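# Return the fallen case upright to its pallet spot

## Task

Five closed cases stand lid up on a pallet near the +y end of the track, arranged as two rows of three places. The sixth case has fallen from it and now lies on its side on the floor next to the track, several metres toward -y. Put that case back into the vacant place on the pallet with its lid (the taped face, which the side arrows point toward) facing up. At the end, the five other cases must still be standing in their rows. If it cannot go into the vacant place, partial credit comes from having it stand lid up anyway: on the pallet is better, on the floor or the table is worse. Lifting the case off the floor is allowed, but it must finish lid up. Release it and move the tool away at the end; anything that stays in place only because the robot holds it does not count.

## Robot and tools

Robot and frame. Two arms, left_arm and right_arm, each ride their own carriage on one shared track running along y at x = 0. left_rail carries left_arm on the +y half, right_rail carries right_arm on the -y half. All reported poses use one scene frame fixed to the table: z = 0 is the table top, +z is up, +x is the direction the arms face, +y is to their left, y = 0 is the track's midpoint. The table starts at x = 0.50 m and spans only y = -0.90 to 0.90; outside that the floor is at z = -0.53. An arm's base sits at x = 0, y = its carriage position, z = 0.04. The pallet is near +y, the fallen case toward -y. cam_pallet_north shows the -y end of the track and cam_pallet_south the +y end; in both pictures +y runs roughly rightward.

Tool. Each arm ends in a vacuum tool with four cups whose suction axis is the cup point's +z. In cup-point axes the cups sit at x = -62 and +62 mm and y = -104.5 mm (channel a pair) or +104.5 mm (channel b pair); the whole rim footprint is 227 by 312 mm. Both cups of a channel must seal on a flat, smooth area for that channel to hold; an edge or gap under either cup spoils both. Cardboard leaks, so readings stay below the airtight 0.83+. Cups compress up to 21 mm when pressed.

execute_actions takes {"actions": [...]}, run in sequence. Each action may contain "rows", "steps", "until" and device keys "left_rail" / "right_rail".
- rows: up to 15 rows, one per control step of 1/30 s. Every row is a single list of 16 numbers, each in [-1, 1], covering both arms: left_arm dx, dy, dz, rx, ry, rz, left suction_a, suction_b, then right_arm dx, dy, dz, rx, ry, rz, right suction_a, suction_b. dx..rz are an offset, not a pose: a target measured from where that cup point was at the start of the action (for the first action of a call, its last reported pose), expressed in the cup point's own axes. Every row counts from that same start, not from the previous row. Scale: 1.0 = 0.6 m for dx, dy, dz and 180 degrees for the rotation vector rx, ry, rz. Suction entries: 1 = on, 0 = off (above 0.01 means on); they persist, so resend the current values to keep an arm's vacuum unchanged. Per step, the commanded pose is limited to 100 mm and 16 degrees from the measured one.
- steps: 1 to 450, at least the number of rows, default 15. After the final row the arm keeps heading to that row's target. Large moves need more steps; ramp offsets gradually (about 0.01 per row) to avoid jerks that shake a held case free.
- until: stops the action early when conditions hold, e.g. {"left_rail": {"position_status": ["!=", "moving"]}}, or {"all": {"status": "ended"}} / {"any": {"status": "ended"}}. Numbers require a comparison ("=", "!=", "<", "<=", ">", ">=").
- Rails: {"left_rail": {"position_m": p, "speed_m_s": v}}, p an absolute track position in metres, left_rail 0.6 to 3, right_rail -3 to -0.6; speed 0.01 to 1 m/s (starts at 1, stays as set). {"stop": true} halts it. Any out-of-range value or unknown name rejects the whole call. Rows never move carriages; a carriage's travel adds to its arm's tool motion, so wait for arrival before placing the tool.
An empty actions list just returns state and images.

zoom_image: {"camera": name, "region": [x0, y0, x1, y1]} in pixels of that camera's last image, at most 504 by 504; cameras are cam_high, cam_low, cam_pallet_north, cam_pallet_south, cam_left_wrist, cam_right_wrist.

finished_scene: {"scene": n} with the current scene's number; irreversible, and the result says whether the goal was met.

Reading results. The state line gives each cup point's end_effector_position (m), end_effector_quat_wxyz and velocities in the scene frame; long reach can make the printed position inaccurate. Joint lines list rail then six joints per arm. "Hand target" is where the controller is now steering. "pose unreachable" means the clearance check altered or blocked that arm's command. suction_measured_a/b (0 to 1, settling over about 1.3 s) show vacuum; part_present_a/b flip to 1 above 0.09. Wrist force/torque are in tool axes, noisy, offset up to about 10 N. Rail position_status: moving, done, stopped, contact_stop (blocked, may roll back), time_out, stopped_with_arm (its arm was held back; send followable rows, then resend), stopped_for_other_arm (move arms apart, wait 30 steps, resend). position_answer not_taken means resend once stopped.

Handling. To grip, switch a channel on and press its cups flat onto the case. To release, lower in small steps until contact, then in one action turn both channels off and back the tool away. Never let the arms, tools, cameras or a held case strike or press the other arm. A 400 N outside force or a joint exceeding its load limit stops that arm for 10 s. Do not knock cases off the pallet or out of the work area, drop or slam the case, or leave it leaning on the tool.

Each tool is called after "Call:" as name([rows], argument=value, ...), one row to a line, values as JSON.

## Session

Call:
execute_actions(actions=[])

Scene clock: 0.00 s.
left_arm: end_effector_position=(+0.8504, +2.5556, +0.4402) suction_measured_a=0.00 part_present_a=0 suction_measured_b=0.00 part_present_b=0 end_effector_quat_wxyz=(+0.000, -0.001, +1.000, +0.000) end_effector_velocity=(+0.000, -0.000, -0.000) end_effector_angular_velocity=(+0.000, +0.000, -0.000) | right_arm: end_effector_position=(+0.8493, -2.4326, +0.4393) suction_measured_a=0.00 part_present_a=0 suction_measured_b=0.00 part_present_b=0 end_effector_quat_wxyz=(-0.001, -0.000, +1.000, +0.001) end_effector_velocity=(-0.000, +0.000, +0.000) end_effector_angular_velocity=(-0.000, -0.000, +0.000)
Joint positions: left_arm=[ 2.555 -0.238 -1.498  2.092 -2.165 -1.57   1.331] | right_arm=[-2.433 -0.24  -1.498  2.092 -2.163 -1.569  1.331]
Joint velocities: left_arm=[ 0. -0.  0. -0.  0. -0.  0.] | right_arm=[ 0.  0. -0.  0. -0. -0. -0.]
Wrist force (N, on the end effector, along its own x y z axes, offset not removed): no reading
Wrist torque (N m, same axes, about the end effector's origin, offset not removed): no reading
Hand target (left_arm): +0.850, +2.556, +0.440; +0.000, -0.001, +1.000, +0.000
Hand target (right_arm): +0.849, -2.433, +0.439; -0.001, -0.000, +1.000, +0.001
left_rail: position_m=2.555 position_m_goal=2.555 speed_m_s=1.00 position_status=done position_answer=taken refusals=0
right_rail: position_m=-2.433 position_m_goal=-2.433 speed_m_s=1.00 position_status=done position_answer=taken refusals=0

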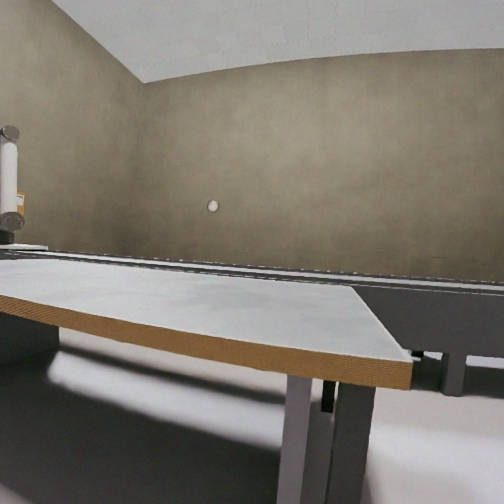

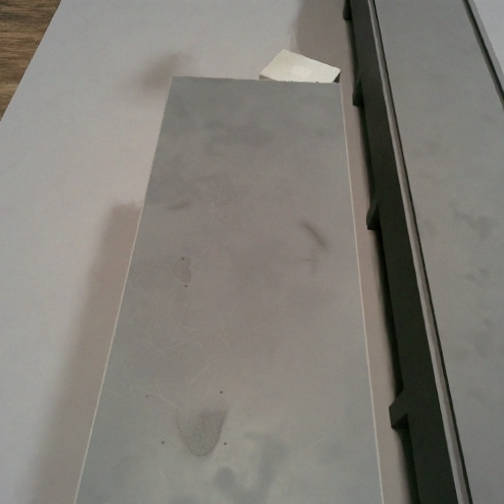

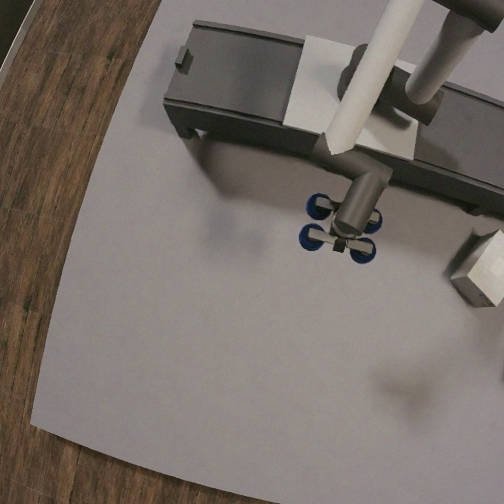

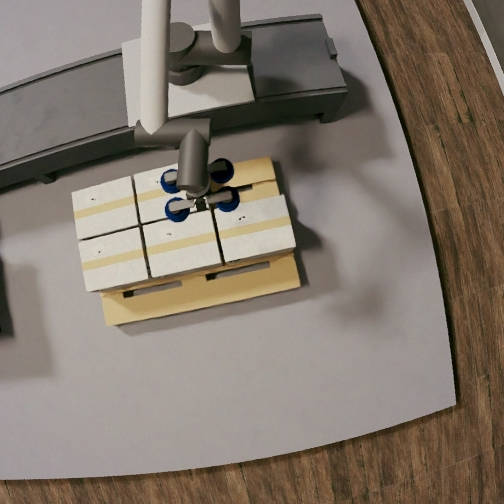

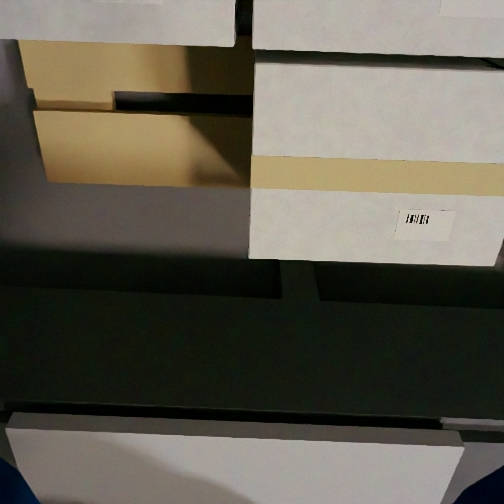

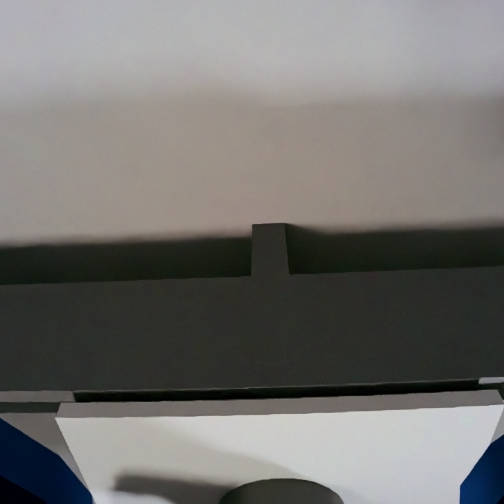

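Call:
execute_actions([
  {"rows":[[-0.4,0.3,0,0,0,0,0,0,-0.4,0,0,0,0,0,0,0]],"right_rail":{"position_m":-1.3},"steps":60},
])

Scene clock: 2.10 s.
left_arm: end_effector_position=(+1.0901, +2.7360, +0.4402) suction_measured_a=0.00 part_present_a=0 suction_measured_b=0.00 part_present_b=0 end_effector_quat_wxyz=(+0.000, -0.001, +1.000, +0.001) end_effector_velocity=(+0.000, +0.000, -0.000) end_effector_angular_velocity=(-0.000, +0.000, +0.000) | right_arm: end_effector_position=(+1.0893, -1.3003, +0.4392) suction_measured_a=0.00 part_present_a=0 suction_measured_b=0.00 part_present_b=0 end_effector_quat_wxyz=(-0.001, -0.000, +1.000, +0.001) end_effector_velocity=(-0.000, -0.000, +0.000) end_effector_angular_velocity=(-0.000, -0.000, -0.000)
Joint positions: left_arm=[ 2.555 -0.018 -1.224  1.739 -2.086 -1.57   1.55 ] | right_arm=[-1.3   -0.186 -1.24   1.762 -2.091 -1.569  1.384]
Joint velocities: left_arm=[ 0.  0.  0. -0.  0. -0. -0.] | right_arm=[ 0. -0. -0.  0. -0.  0. -0.]
Wrist force (N, on the end effector, along its own x y z axes, offset not removed): left_arm=[0.4 -4.3 -0.3] | right_arm=[1.3 2.4 1.8]
Wrist torque (N m, same axes, about the end effector's origin, offset not removed): left_arm=[-0.30 -0.40 -0.21] | right_arm=[0.43 0.30 0.18]
Hand target (left_arm): +1.090, +2.736, +0.440; +0.000, -0.001, +1.000, +0.001
Hand target (right_arm): +1.089, -1.300, +0.439; -0.001, -0.000, +1.000, +0.001
Off the commanded pose (left_arm): 0.000 m, 0 deg.
Off the commanded pose (right_arm): 0.001 m, 0 deg.
left_rail: position_m=2.555 position_m_goal=2.555 speed_m_s=1.00 position_status=done position_answer=taken refusals=0
right_rail: position_m=-1.300 position_m_goal=-1.300 speed_m_s=1.00 position_status=done position_answer=taken refusals=0
camera_calibration (this result's frames):
cam_left_wrist: T_world_to_cam=[[0.0504089, -0.998676, -0.0102442, 2.68286], [-0.855965, -0.0484857, 0.514755, 0.865467], [-0.51457, -0.0171796, -0.857276, 1.08697], [0, 0, 0, 1]] pos_world=[1.16489, 2.73995, 0.513817]
cam_right_wrist: T_world_to_cam=[[-0.0533521, -0.998496, -0.0126125, -1.23139], [-0.835698, 0.0377327, 0.547892, 0.733022], [-0.546592, 0.0397714, -0.836454, 1.11668], [0, 0, 0, 1]] pos_world=[1.15726, -1.30161, 0.516907]

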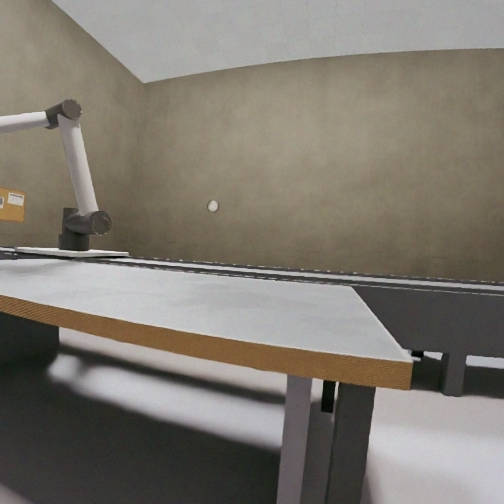

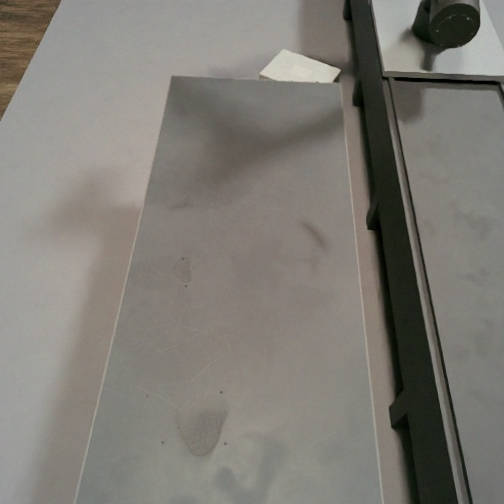

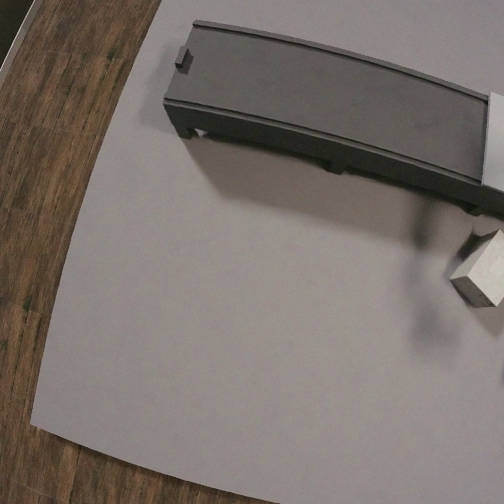

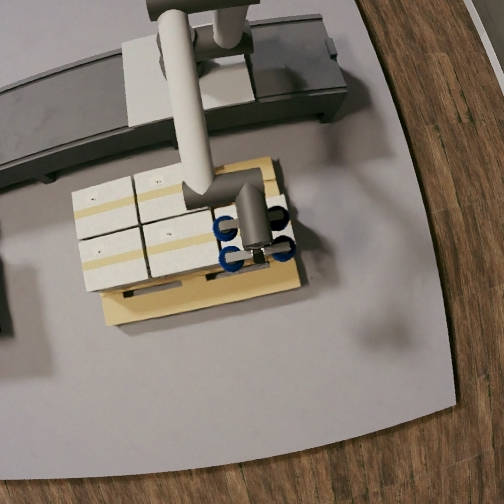

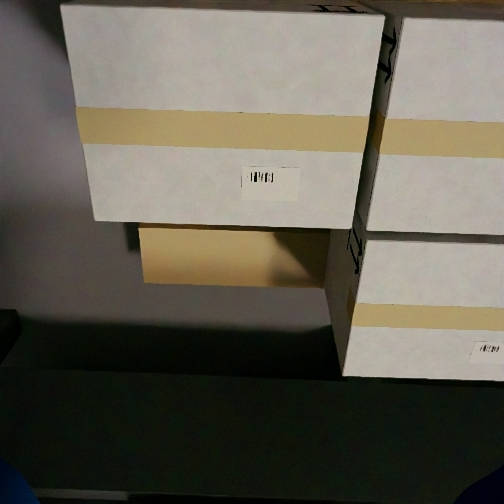

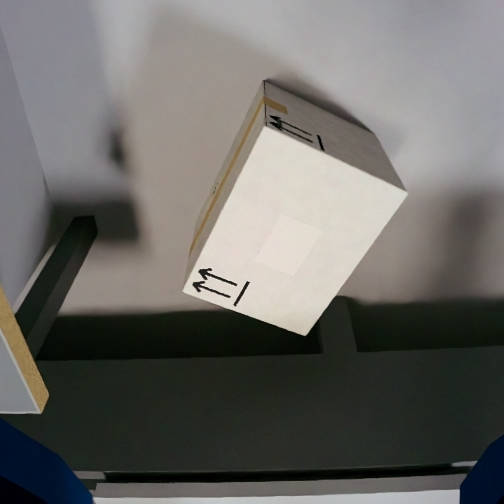

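Call:
execute_actions([
  {"rows":[[0,0,0,0,0,0,0,0,0.705,0.617,0.45,0,0,-0.343,0,0]],"right_rail":{"position_m":-1.7},"left_rail":{"position_m":1.2},"steps":50},
  {"rows":[[0,0,0,0,0,0,0,0,0,0,0.4,0,0,0,0,0]],"steps":25},
])

Scene clock: 5.63 s.
left_arm: end_effector_position=(+1.0901, +1.3813, +0.4402) suction_measured_a=0.00 part_present_a=0 suction_measured_b=0.00 part_present_b=0 end_effector_quat_wxyz=(+0.000, -0.001, +1.000, +0.000) end_effector_velocity=(-0.000, +0.000, +0.000) end_effector_angular_velocity=(-0.000, -0.000, -0.000) | right_arm: end_effector_position=(+0.6657, -1.3310, -0.0679) suction_measured_a=0.00 part_present_a=0 suction_measured_b=0.00 part_present_b=0 end_effector_quat_wxyz=(-0.002, -0.513, +0.858, +0.001) end_effector_velocity=(+0.008, +0.003, -0.019) end_effector_angular_velocity=(+0.003, -0.010, +0.000)
Joint positions: left_arm=[ 1.2   -0.018 -1.224  1.739 -2.086 -1.57   1.55 ] | right_arm=[-1.7    0.238 -0.895  2.416 -3.088 -1.569  0.731]
Joint velocities: left_arm=[ 0.  0. -0.  0. -0. -0.  0.] | right_arm=[ 0.     0.002  0.037 -0.01  -0.038  0.001  0.001]
Wrist force (N, on the end effector, along its own x y z axes, offset not removed): left_arm=[5.1 -5.8 -4.9] | right_arm=[2.5 -0.7 2.5]
Wrist torque (N m, same axes, about the end effector's origin, offset not removed): left_arm=[-0.51 -1.16 -0.42] | right_arm=[-0.11 0.14 0.15]
Hand target (left_arm): +1.090, +1.381, +0.440; +0.000, -0.001, +1.000, +0.000
Hand target (right_arm): +0.667, -1.331, -0.070; -0.001, -0.513, +0.858, +0.001
Off the commanded pose (left_arm): 0.000 m, 0 deg.
Off the commanded pose (right_arm): 0.002 m, 0 deg.
left_rail: position_m=1.200 position_m_goal=1.200 speed_m_s=1.00 position_status=done position_answer=taken refusals=0
right_rail: position_m=-1.700 position_m_goal=-1.700 speed_m_s=1.00 position_status=done position_answer=taken refusals=0
camera_calibration (this result's frames):
cam_left_wrist: T_world_to_cam=[[0.0502908, -0.998682, -0.0102082, 1.33008], [-0.85597, -0.0483659, 0.514758, 0.799642], [-0.514573, -0.0171496, -0.857275, 1.06367], [0, 0, 0, 1]] pos_world=[1.16492, 1.38525, 0.513818]
cam_right_wrist: T_world_to_cam=[[0.854183, -0.51977, -0.0145307, -1.25816], [-0.428203, -0.719008, 0.547421, -0.620517], [-0.294981, -0.461376, -0.836731, -0.372423], [0, 0, 0, 1]] pos_world=[0.699136, -1.27194, 0.00978477]

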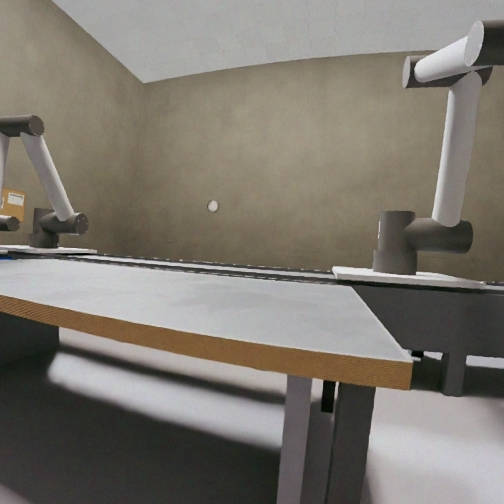

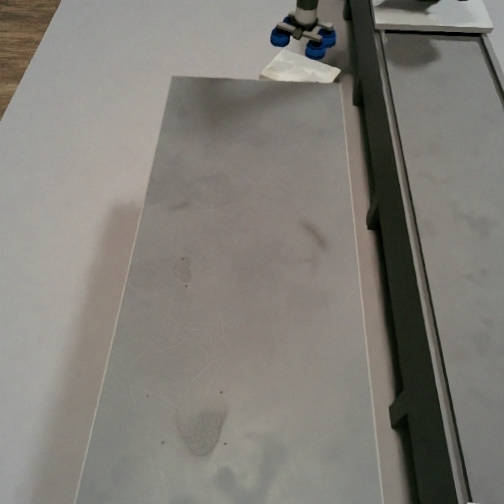

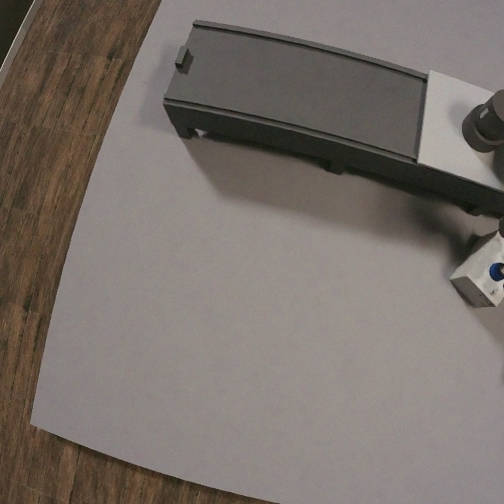

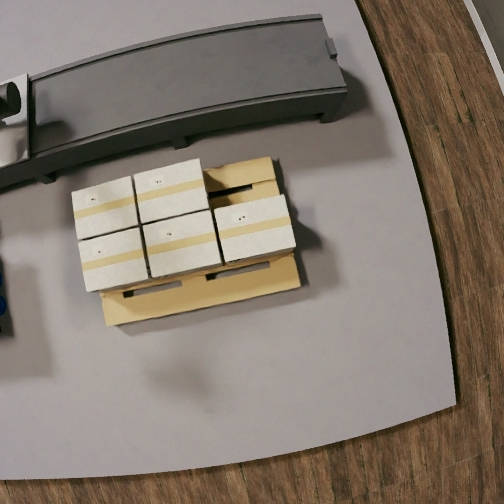

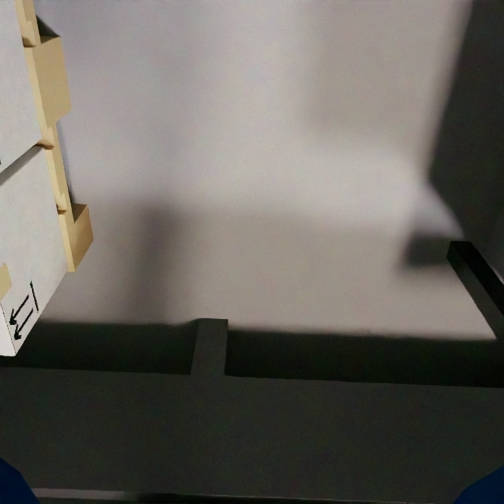

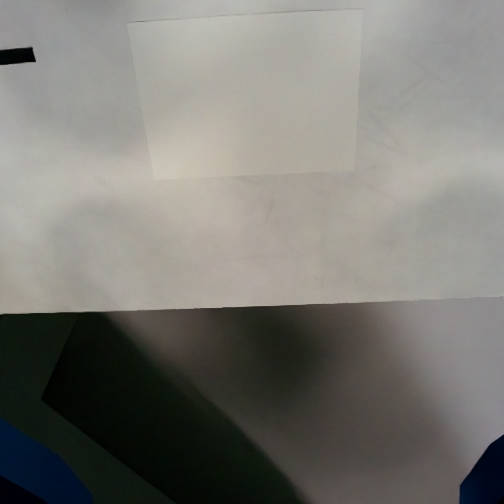

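Call:
execute_actions([
  {"rows":[[0,0,0,0,0,0,0,0,0.007,0,0.1,0,0,0,0,0],[0,0,0,0,0,0,0,0,0.007,0,0.28,0,0,0,0,0]],"steps":22},
  {"rows":[[0,0,0,0,0,0,0,0,0,0,0.01,0,0,0,1,1],[0,0,0,0,0,0,0,0,0,0,0.015,0,0,0,1,1],[0,0,0,0,0,0,0,0,0,0,0.02,0,0,0,1,1],[0,0,0,0,0,0,0,0,0,0,0.025,0,0,0,1,1],[0,0,0,0,0,0,0,0,0,0,0.03,0,0,0,1,1],[0,0,0,0,0,0,0,0,0,0,0.035,0,0,0,1,1],[0,0,0,0,0,0,0,0,0,0,0.04,0,0,0,1,1]],"steps":25},
])

Scene clock: 7.40 s.
left_arm: end_effector_position=(+1.0901, +1.3813, +0.4402) suction_measured_a=0.00 part_present_a=0 suction_measured_b=0.00 part_present_b=0 end_effector_quat_wxyz=(+0.000, -0.001, +1.000, +0.000) end_effector_velocity=(+0.000, -0.000, -0.000) end_effector_angular_velocity=(-0.000, +0.000, +0.000) | right_arm: end_effector_position=(+0.6631, -1.3349, -0.2583) suction_measured_a=0.91 part_present_a=1 suction_measured_b=0.91 part_present_b=1 end_effector_quat_wxyz=(-0.002, -0.513, +0.858, +0.001) end_effector_velocity=(-0.000, -0.000, -0.001) end_effector_angular_velocity=(-0.000, +0.000, +0.000)
Joint positions: left_arm=[ 1.2   -0.018 -1.224  1.739 -2.086 -1.57   1.55 ] | right_arm=[-1.7    0.234 -0.572  2.355 -3.349 -1.569  0.727]
Joint velocities: left_arm=[ 0. -0.  0. -0.  0. -0. -0.] | right_arm=[ 0.     0.     0.001 -0.    -0.001 -0.     0.   ]
Wrist force (N, on the end effector, along its own x y z axes, offset not removed): left_arm=[3.1 -4.0 -0.7] | right_arm=[1.8 2.9 -54.4]
Wrist torque (N m, same axes, about the end effector's origin, offset not removed): left_arm=[-0.31 -0.83 -0.36] | right_arm=[2.38 0.15 0.14]
Hand target (left_arm): +1.090, +1.381, +0.440; +0.000, -0.001, +1.000, +0.000
Hand target (right_arm): +0.663, -1.335, -0.258; -0.002, -0.513, +0.858, +0.001
Off the commanded pose (left_arm): 0.000 m, 0 deg.
Off the commanded pose (right_arm): 0.000 m, 0 deg.
left_rail: position_m=1.200 position_m_goal=1.200 speed_m_s=1.00 position_status=done position_answer=taken refusals=0
right_rail: position_m=-1.700 position_m_goal=-1.700 speed_m_s=1.00 position_status=done position_answer=taken refusals=0
camera_calibration (this result's frames):
cam_left_wrist: T_world_to_cam=[[0.0502907, -0.998682, -0.0102081, 1.33008], [-0.855971, -0.0483658, 0.514757, 0.799642], [-0.514573, -0.0171497, -0.857275, 1.06367], [0, 0, 0, 1]] pos_world=[1.16492, 1.38525, 0.513818]
cam_right_wrist: T_world_to_cam=[[0.854182, -0.519764, -0.0147581, -1.26083], [-0.428018, -0.718955, 0.547635, -0.520162], [-0.295251, -0.461463, -0.836587, -0.534199], [0, 0, 0, 1]] pos_world=[0.696615, -1.27582, -0.180653]

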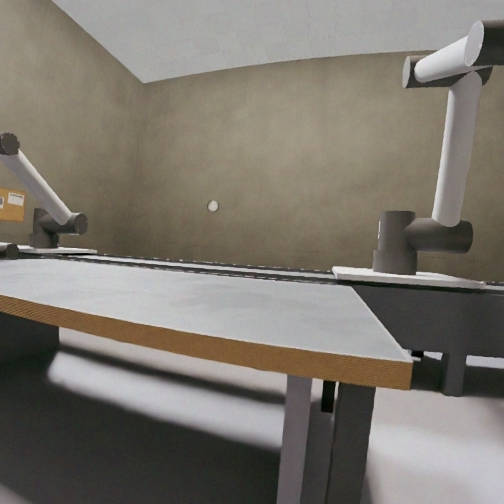

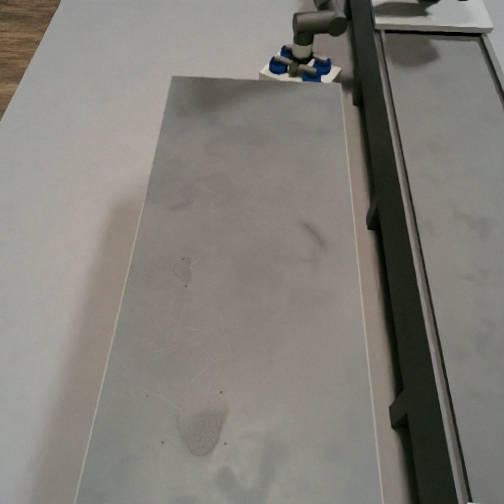

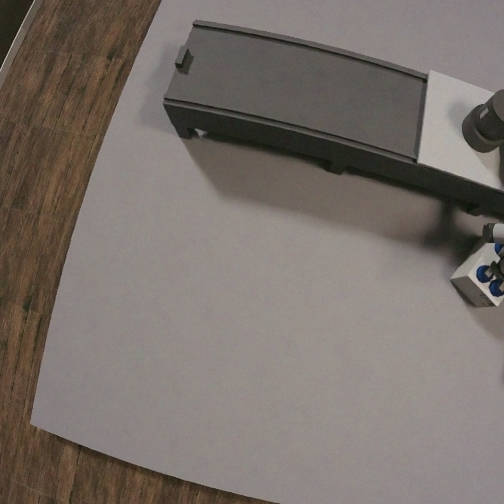

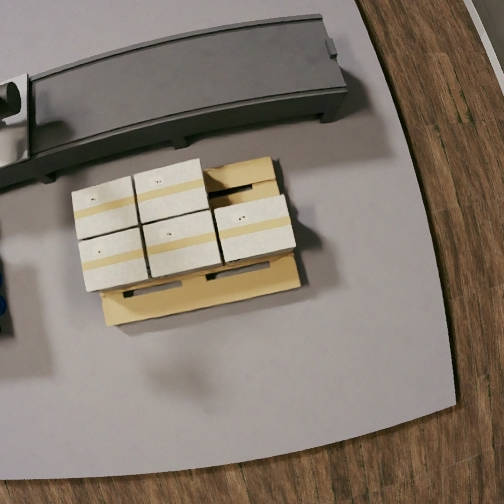

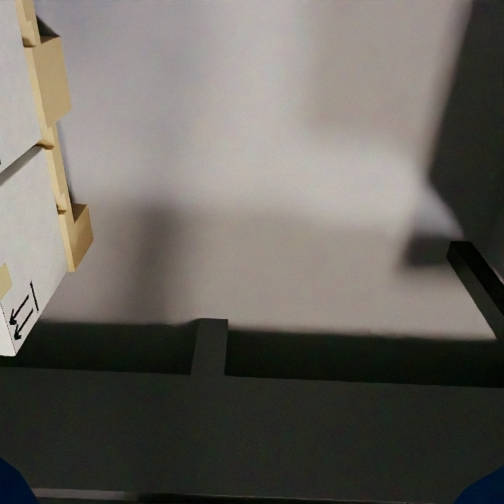

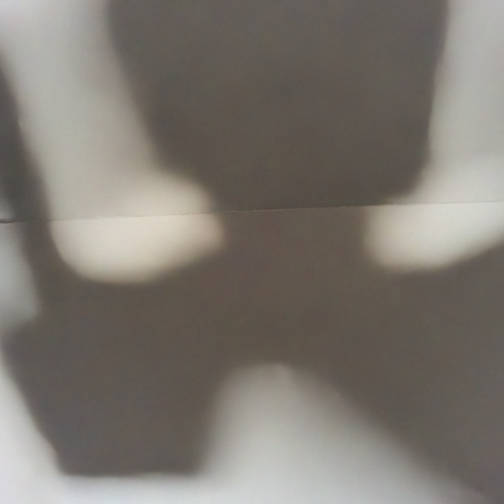

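Call:
execute_actions([
  {"rows":[[0,0,0,0,0,0,0,0,0,0,-0.01,0,0,0,1,1],[0,0,0,0,0,0,0,0,0,0,-0.025,0,0,0,1,1],[0,0,0,0,0,0,0,0,0,0,-0.045,0,0,0,1,1],[0,0,0,0,0,0,0,0,0,0,-0.07,0,0,0,1,1],[0,0,0,0,0,0,0,0,-0.01,-0.01,-0.1,0,0,-0.01,1,1],[0,0,0,0,0,0,0,0,-0.02,-0.03,-0.13,0,0,-0.02,1,1],[0,0,0,0,0,0,0,0,-0.03,-0.04,-0.16,0,0,-0.04,1,1],[0,0,0,0,0,0,0,0,-0.04,-0.05,-0.2,0,0,-0.06,1,1],[0,0,0,0,0,0,0,0,-0.05,-0.065,-0.24,0,0,-0.08,1,1],[0,0,0,0,0,0,0,0,-0.06,-0.08,-0.28,0,0,-0.1,1,1],[0,0,0,0,0,0,0,0,-0.287,-0.375,-1,0,0,-0.407,1,1]],"steps":48},
  {"rows":[[0,0,0,0,0,0,0,0,0,0,-0.03,0,-0.01,0,1,1],[0,0,0,0,0,0,0,0,0,0,-0.06,0,-0.025,0,1,1],[0,0,0,0,0,0,0,0,0,0,-0.09,0,-0.045,0,1,1],[0,0,0,0,0,0,0,0,0,0,-0.1,0,-0.07,0,1,1],[0,0,0,0,0,0,0,0,0,0,-0.1,0,-0.5,0,1,1]],"right_rail":{"position_m":-0.6},"steps":55},
])

Scene clock: 11.13 s.
left_arm: end_effector_position=(+1.0901, +1.3813, +0.4402) suction_measured_a=0.00 part_present_a=0 suction_measured_b=0.00 part_present_b=0 end_effector_quat_wxyz=(+0.000, -0.001, +1.000, +0.000) end_effector_velocity=(-0.000, +0.000, +0.000) end_effector_angular_velocity=(+0.000, -0.000, +0.000) | right_arm: end_effector_position=(+0.9411, -0.1906, +0.3975) suction_measured_a=0.93 part_present_a=1 suction_measured_b=0.93 part_present_b=1 end_effector_quat_wxyz=(-0.274, +0.654, -0.272, -0.650) end_effector_velocity=(-0.001, +0.000, -0.001) end_effector_angular_velocity=(+0.020, +0.014, +0.013)
Joint positions: left_arm=[ 1.2   -0.018 -1.224  1.739 -2.086 -1.57   1.55 ] | right_arm=[-0.6    0.003 -0.906  1.482 -0.581 -0.775 -1.571]
Joint velocities: left_arm=[ 0. -0. -0.  0.  0.  0. -0.] | right_arm=[ 0.     0.003  0.012 -0.01   0.032 -0.01  -0.029]
Wrist force (N, on the end effector, along its own x y z axes, offset not removed): left_arm=[4.7 -7.8 -0.8] | right_arm=[-54.3 1.3 -0.2]
Wrist torque (N m, same axes, about the end effector's origin, offset not removed): left_arm=[-0.71 -1.25 -0.39] | right_arm=[0.33 -7.19 -1.73]
Hand target (left_arm): +1.090, +1.381, +0.440; +0.000, -0.001, +1.000, +0.000
Hand target (right_arm): +0.941, -0.190, +0.397; -0.274, +0.653, -0.271, -0.651
Off the commanded pose (left_arm): 0.000 m, 0 deg.
Off the commanded pose (right_arm): 0.001 m, 0 deg.
left_rail: position_m=1.200 position_m_goal=1.200 speed_m_s=1.00 position_status=done position_answer=taken refusals=0
right_rail: position_m=-0.600 position_m_goal=-0.600 speed_m_s=1.00 position_status=done position_answer=taken refusals=0
camera_calibration (this result's frames):
cam_left_wrist: T_world_to_cam=[[0.0502907, -0.998682, -0.010208, 1.33008], [-0.855971, -0.0483657, 0.514757, 0.799641], [-0.514573, -0.0171498, -0.857275, 1.06367], [0, 0, 0, 1]] pos_world=[1.16492, 1.38525, 0.513818]
cam_right_wrist: T_world_to_cam=[[0.704347, 0.708117, -0.0496442, -0.504888], [0.359892, -0.416506, -0.834866, -0.0718741], [-0.61186, 0.570169, -0.548211, 1.00454], [0, 0, 0, 1]] pos_world=[0.996123, -0.245175, 0.465631]

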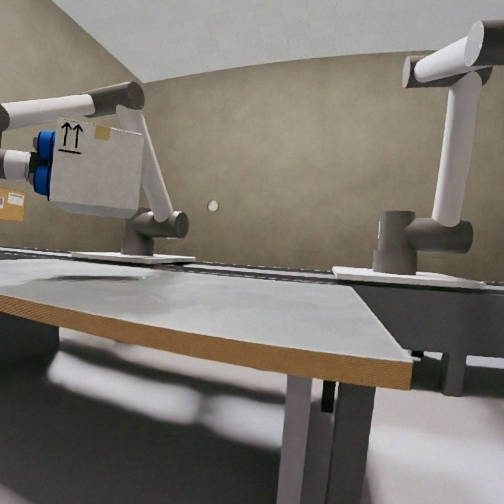

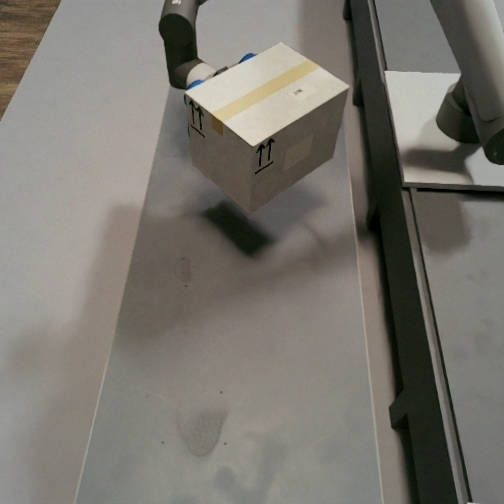

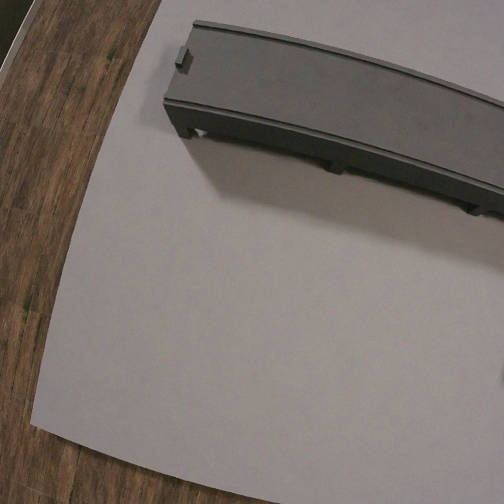

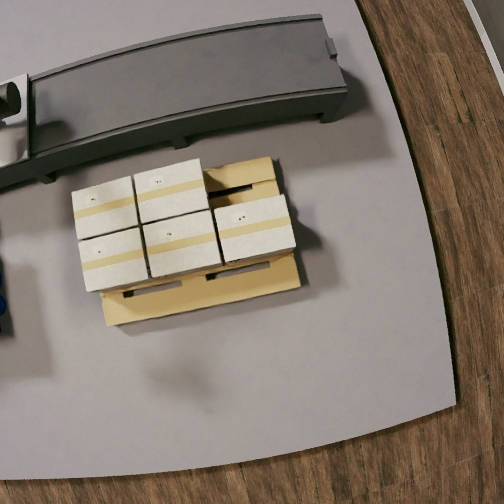

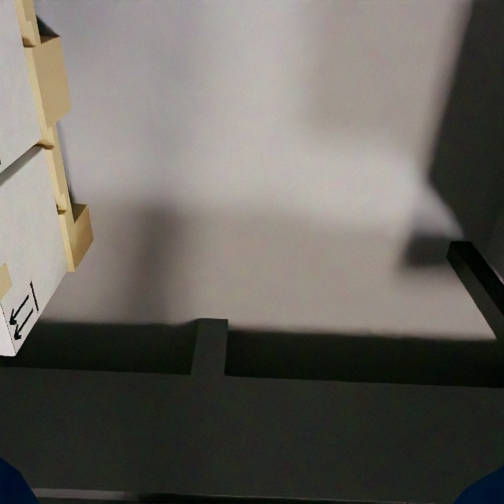

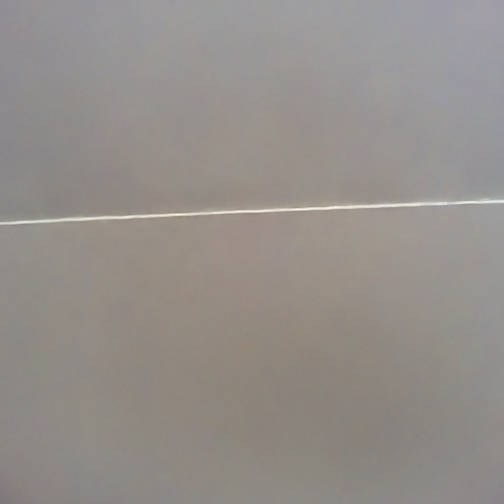

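Call:
execute_actions([
  {"rows":[[0.02,-0.04,0,0,0,0.02,0,0,0.02,0,0,0,0,0,1,1],[0.05,-0.1,0,0,0,0.04,0,0,0.05,0,0,0,0,0,1,1],[0.08,-0.16,0,0,0,0.06,0,0,0.1,0,0,0,0,0,1,1],[0.387,-0.9,-0.15,0,0,0.252,0,0,0.404,0,0,0,0,0,1,1]],"steps":30},
])

Call:
zoom_image(camera="cam_low", region=[0,170,200,330])

Scene clock: 12.30 s.
left_arm: end_effector_position=(+0.9076, +0.9609, +0.5087) suction_measured_a=0.00 part_present_a=0 suction_measured_b=0.00 part_present_b=0 end_effector_quat_wxyz=(+0.000, +0.384, +0.923, -0.000) end_effector_velocity=(-0.195, -0.456, +0.085) end_effector_angular_velocity=(-0.006, -0.002, -0.036) | right_arm: end_effector_position=(+0.9426, -0.1908, +0.1557) suction_measured_a=0.93 part_present_a=1 suction_measured_b=0.93 part_present_b=1 end_effector_quat_wxyz=(-0.274, +0.654, -0.272, -0.650) end_effector_velocity=(+0.001, +0.001, -0.005) end_effector_angular_velocity=(-0.000, -0.001, +0.000)
Joint positions: left_arm=[ 1.2   -0.473 -1.443  1.92  -2.048 -1.572  1.887] | right_arm=[-0.6    0.002 -0.724  1.541 -0.822 -0.775 -1.571]
Joint velocities: left_arm=[ 0.    -0.538 -0.13   0.022  0.103 -0.004 -0.502] | right_arm=[ 0.     0.001  0.004 -0.002 -0.004  0.     0.001]
Wrist force (N, on the end effector, along its own x y z axes, offset not removed): left_arm=[3.8 -11.0 3.5] | right_arm=[-56.2 -1.6 1.0]
Wrist torque (N m, same axes, about the end effector's origin, offset not removed): left_arm=[-1.14 -0.92 -0.36] | right_arm=[-0.05 -6.81 -1.68]
Hand target (left_arm): +0.876, +0.892, +0.521; +0.001, +0.386, +0.922, -0.001
Hand target (right_arm): +0.943, -0.191, +0.155; -0.274, +0.654, -0.272, -0.650
Off the commanded pose (left_arm): 0.131 m, 0 deg; position clipped at the last step of the last action.
Off the commanded pose (right_arm): 0.001 m, 0 deg.
left_rail: position_m=1.200 position_m_goal=1.200 speed_m_s=1.00 position_status=done position_answer=taken refusals=0
right_rail: position_m=-0.600 position_m_goal=-0.600 speed_m_s=1.00 position_status=done position_answer=taken refusals=0
camera_calibration (this result's frames):
cam_left_wrist: T_world_to_cam=[[-0.675062, -0.73771, -0.00864409, 1.32697], [-0.63567, 0.575661, 0.514333, -0.211533], [-0.374453, 0.352702, -0.857547, 0.538816], [0, 0, 0, 1]] pos_world=[0.963085, 0.910651, 0.582329]
cam_right_wrist: T_world_to_cam=[[0.704406, 0.708059, -0.0496557, -0.517824], [0.359804, -0.416499, -0.834907, -0.274299], [-0.611845, 0.570247, -0.548147, 0.873046], [0, 0, 0, 1]] pos_world=[0.997621, -0.245447, 0.22383]

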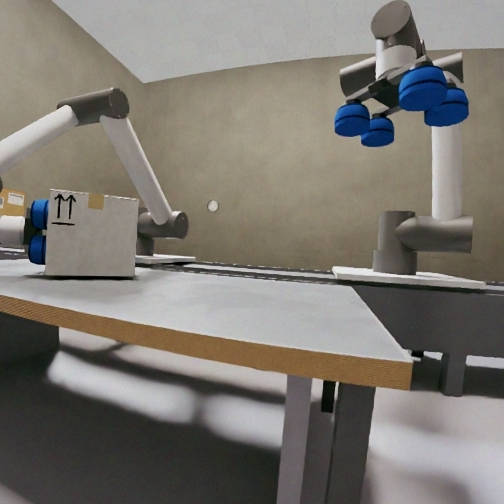

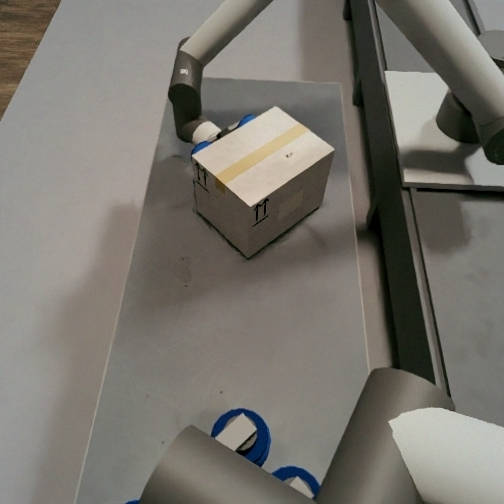

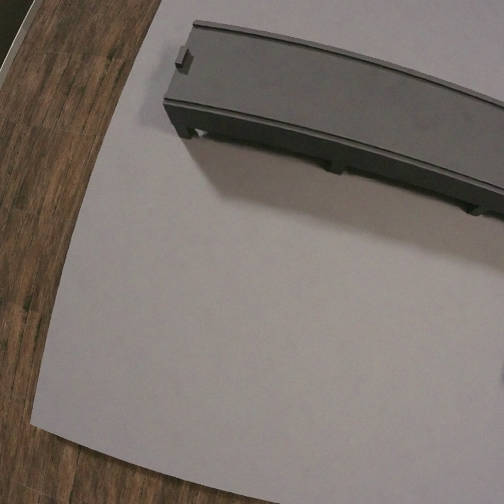

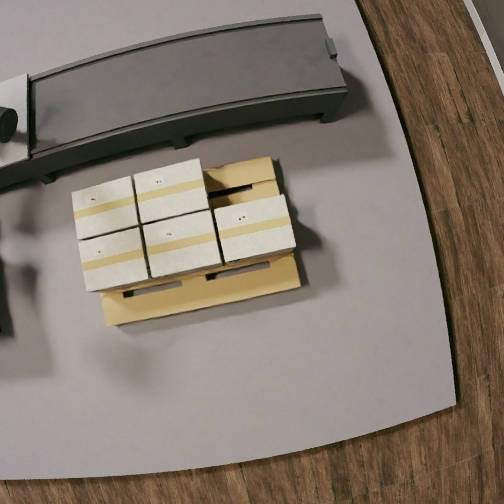

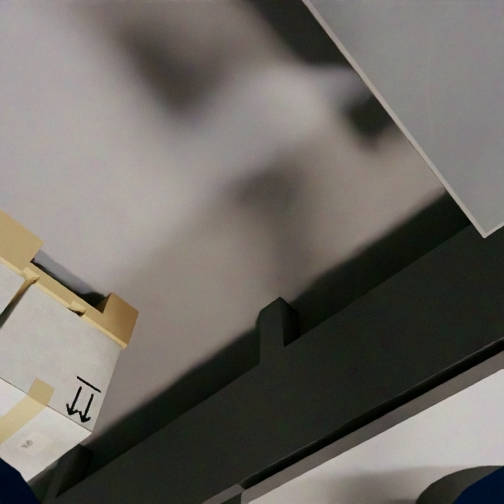

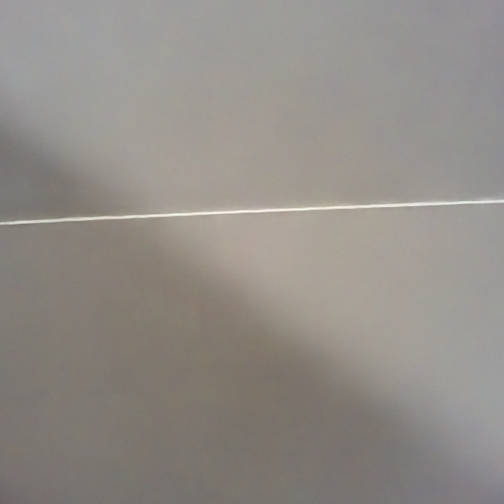

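Region (0, 170, 200, 330) of cam_low's 504x504 image, scaled by 2.520, with more detail than that image has; it fills the top 403 rows of this view, and the rest is white.

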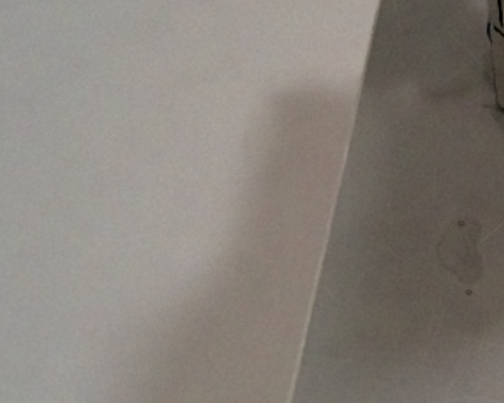

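Call:
execute_actions([
  {"rows":[[-0.495,-0.609,-0.04,0,0,0,0,0,0.006,0,0,0,0,0,1,1],[-0.495,-0.609,-0.04,0,0,0,0,0,0.011,0,0,0,0,0,1,1],[-0.495,-0.609,-0.04,0,0,0,0,0,0.016,0,0,0,0,0,1,1]],"steps":12},
])

Call:
zoom_image(camera="cam_high", region=[0,170,200,330])

Scene clock: 12.80 s.
left_arm: end_effector_position=(+0.8675, +0.7293, +0.5252) suction_measured_a=0.00 part_present_a=0 suction_measured_b=0.00 part_present_b=0 end_effector_quat_wxyz=(+0.001, +0.386, +0.923, -0.002) end_effector_velocity=(-0.052, -0.514, +0.019) end_effector_angular_velocity=(-0.002, -0.001, -0.001) | right_arm: end_effector_position=(+0.9427, -0.1908, +0.1468) suction_measured_a=0.93 part_present_a=1 suction_measured_b=0.93 part_present_b=1 end_effector_quat_wxyz=(-0.274, +0.654, -0.272, -0.650) end_effector_velocity=(-0.000, -0.000, -0.005) end_effector_angular_velocity=(-0.000, +0.001, +0.000)
Joint positions: left_arm=[ 1.2   -0.702 -1.398  1.841 -2.017 -1.573  1.661] | right_arm=[-0.6    0.002 -0.716  1.541 -0.83  -0.775 -1.571]
Joint velocities: left_arm=[ 0.    -0.441  0.211 -0.287  0.073 -0.    -0.439] | right_arm=[ 0.     0.     0.004  0.001 -0.005 -0.    -0.   ]
Wrist force (N, on the end effector, along its own x y z axes, offset not removed): left_arm=[5.7 -7.1 -3.9] | right_arm=[-55.2 3.9 2.7]
Wrist torque (N m, same axes, about the end effector's origin, offset not removed): left_arm=[-0.61 -1.25 -0.44] | right_arm=[0.79 -6.87 -1.72]
Hand target (left_arm): +0.858, +0.651, +0.528; +0.001, +0.386, +0.923, -0.002
Hand target (right_arm): +0.943, -0.191, +0.146; -0.274, +0.654, -0.272, -0.650
Off the commanded pose (left_arm): 0.237 m, 0 deg; position clipped at the last step of the last action.
Off the commanded pose (right_arm): 0.001 m, 0 deg.
left_rail: position_m=1.200 position_m_goal=1.200 speed_m_s=1.00 position_status=done position_answer=taken refusals=0
right_rail: position_m=-0.600 position_m_goal=-0.600 speed_m_s=1.00 position_status=done position_answer=taken refusals=0
camera_calibration (this result's frames):
cam_left_wrist: T_world_to_cam=[[-0.677229, -0.735739, -0.00701674, 1.12874], [-0.634097, 0.57878, 0.512772, -0.115002], [-0.373205, 0.351713, -0.858496, 0.619817], [0, 0, 0, 1]] pos_world=[0.922809, 0.679017, 0.599001]
cam_right_wrist: T_world_to_cam=[[0.704388, 0.70808, -0.0495929, -0.518409], [0.359918, -0.416513, -0.834851, -0.28196], [-0.611797, 0.570209, -0.548238, 0.868148], [0, 0, 0, 1]] pos_world=[0.997775, -0.245391, 0.214848]

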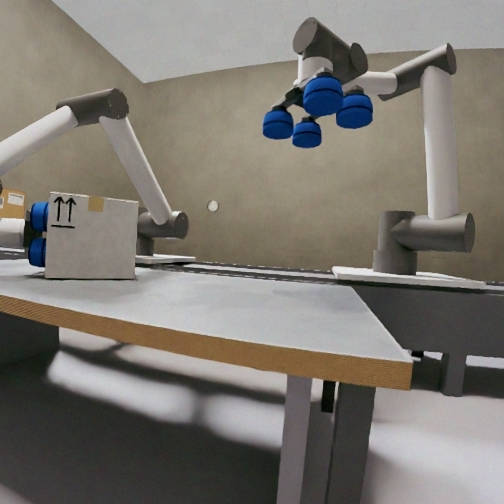

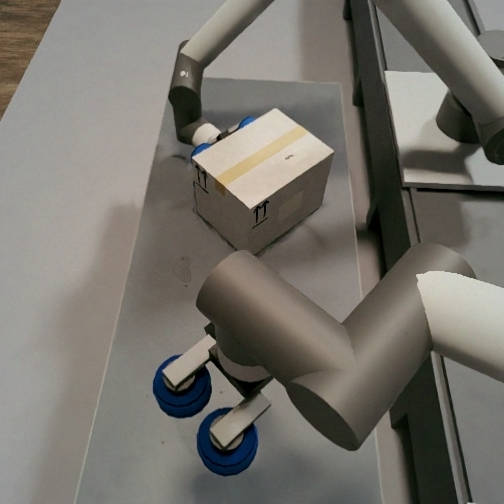

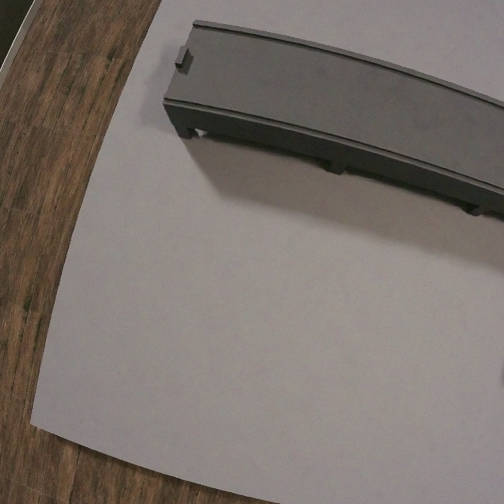

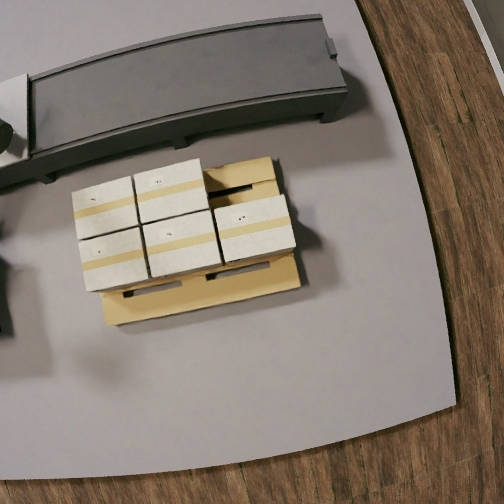

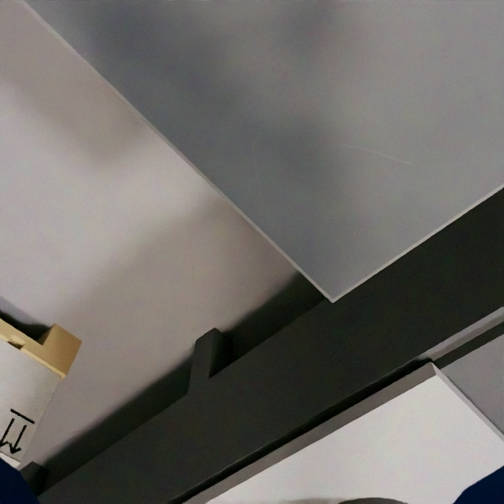

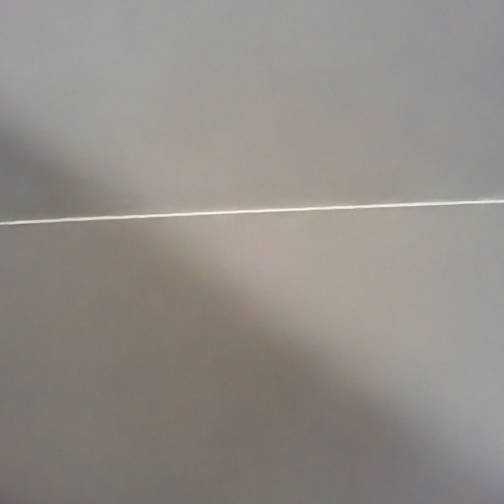

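Region (0, 170, 200, 330) of cam_high's 504x504 image, scaled by 2.520, with more detail than that image has; it fills the top 403 rows of this view, and the rest is white.

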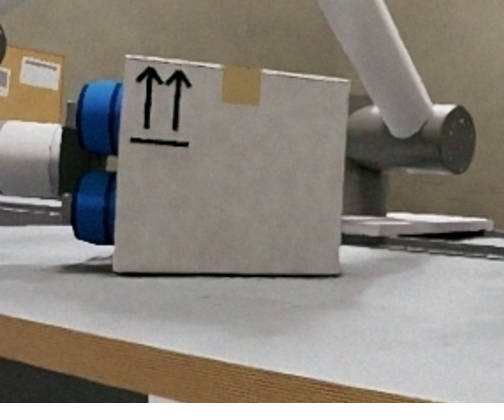

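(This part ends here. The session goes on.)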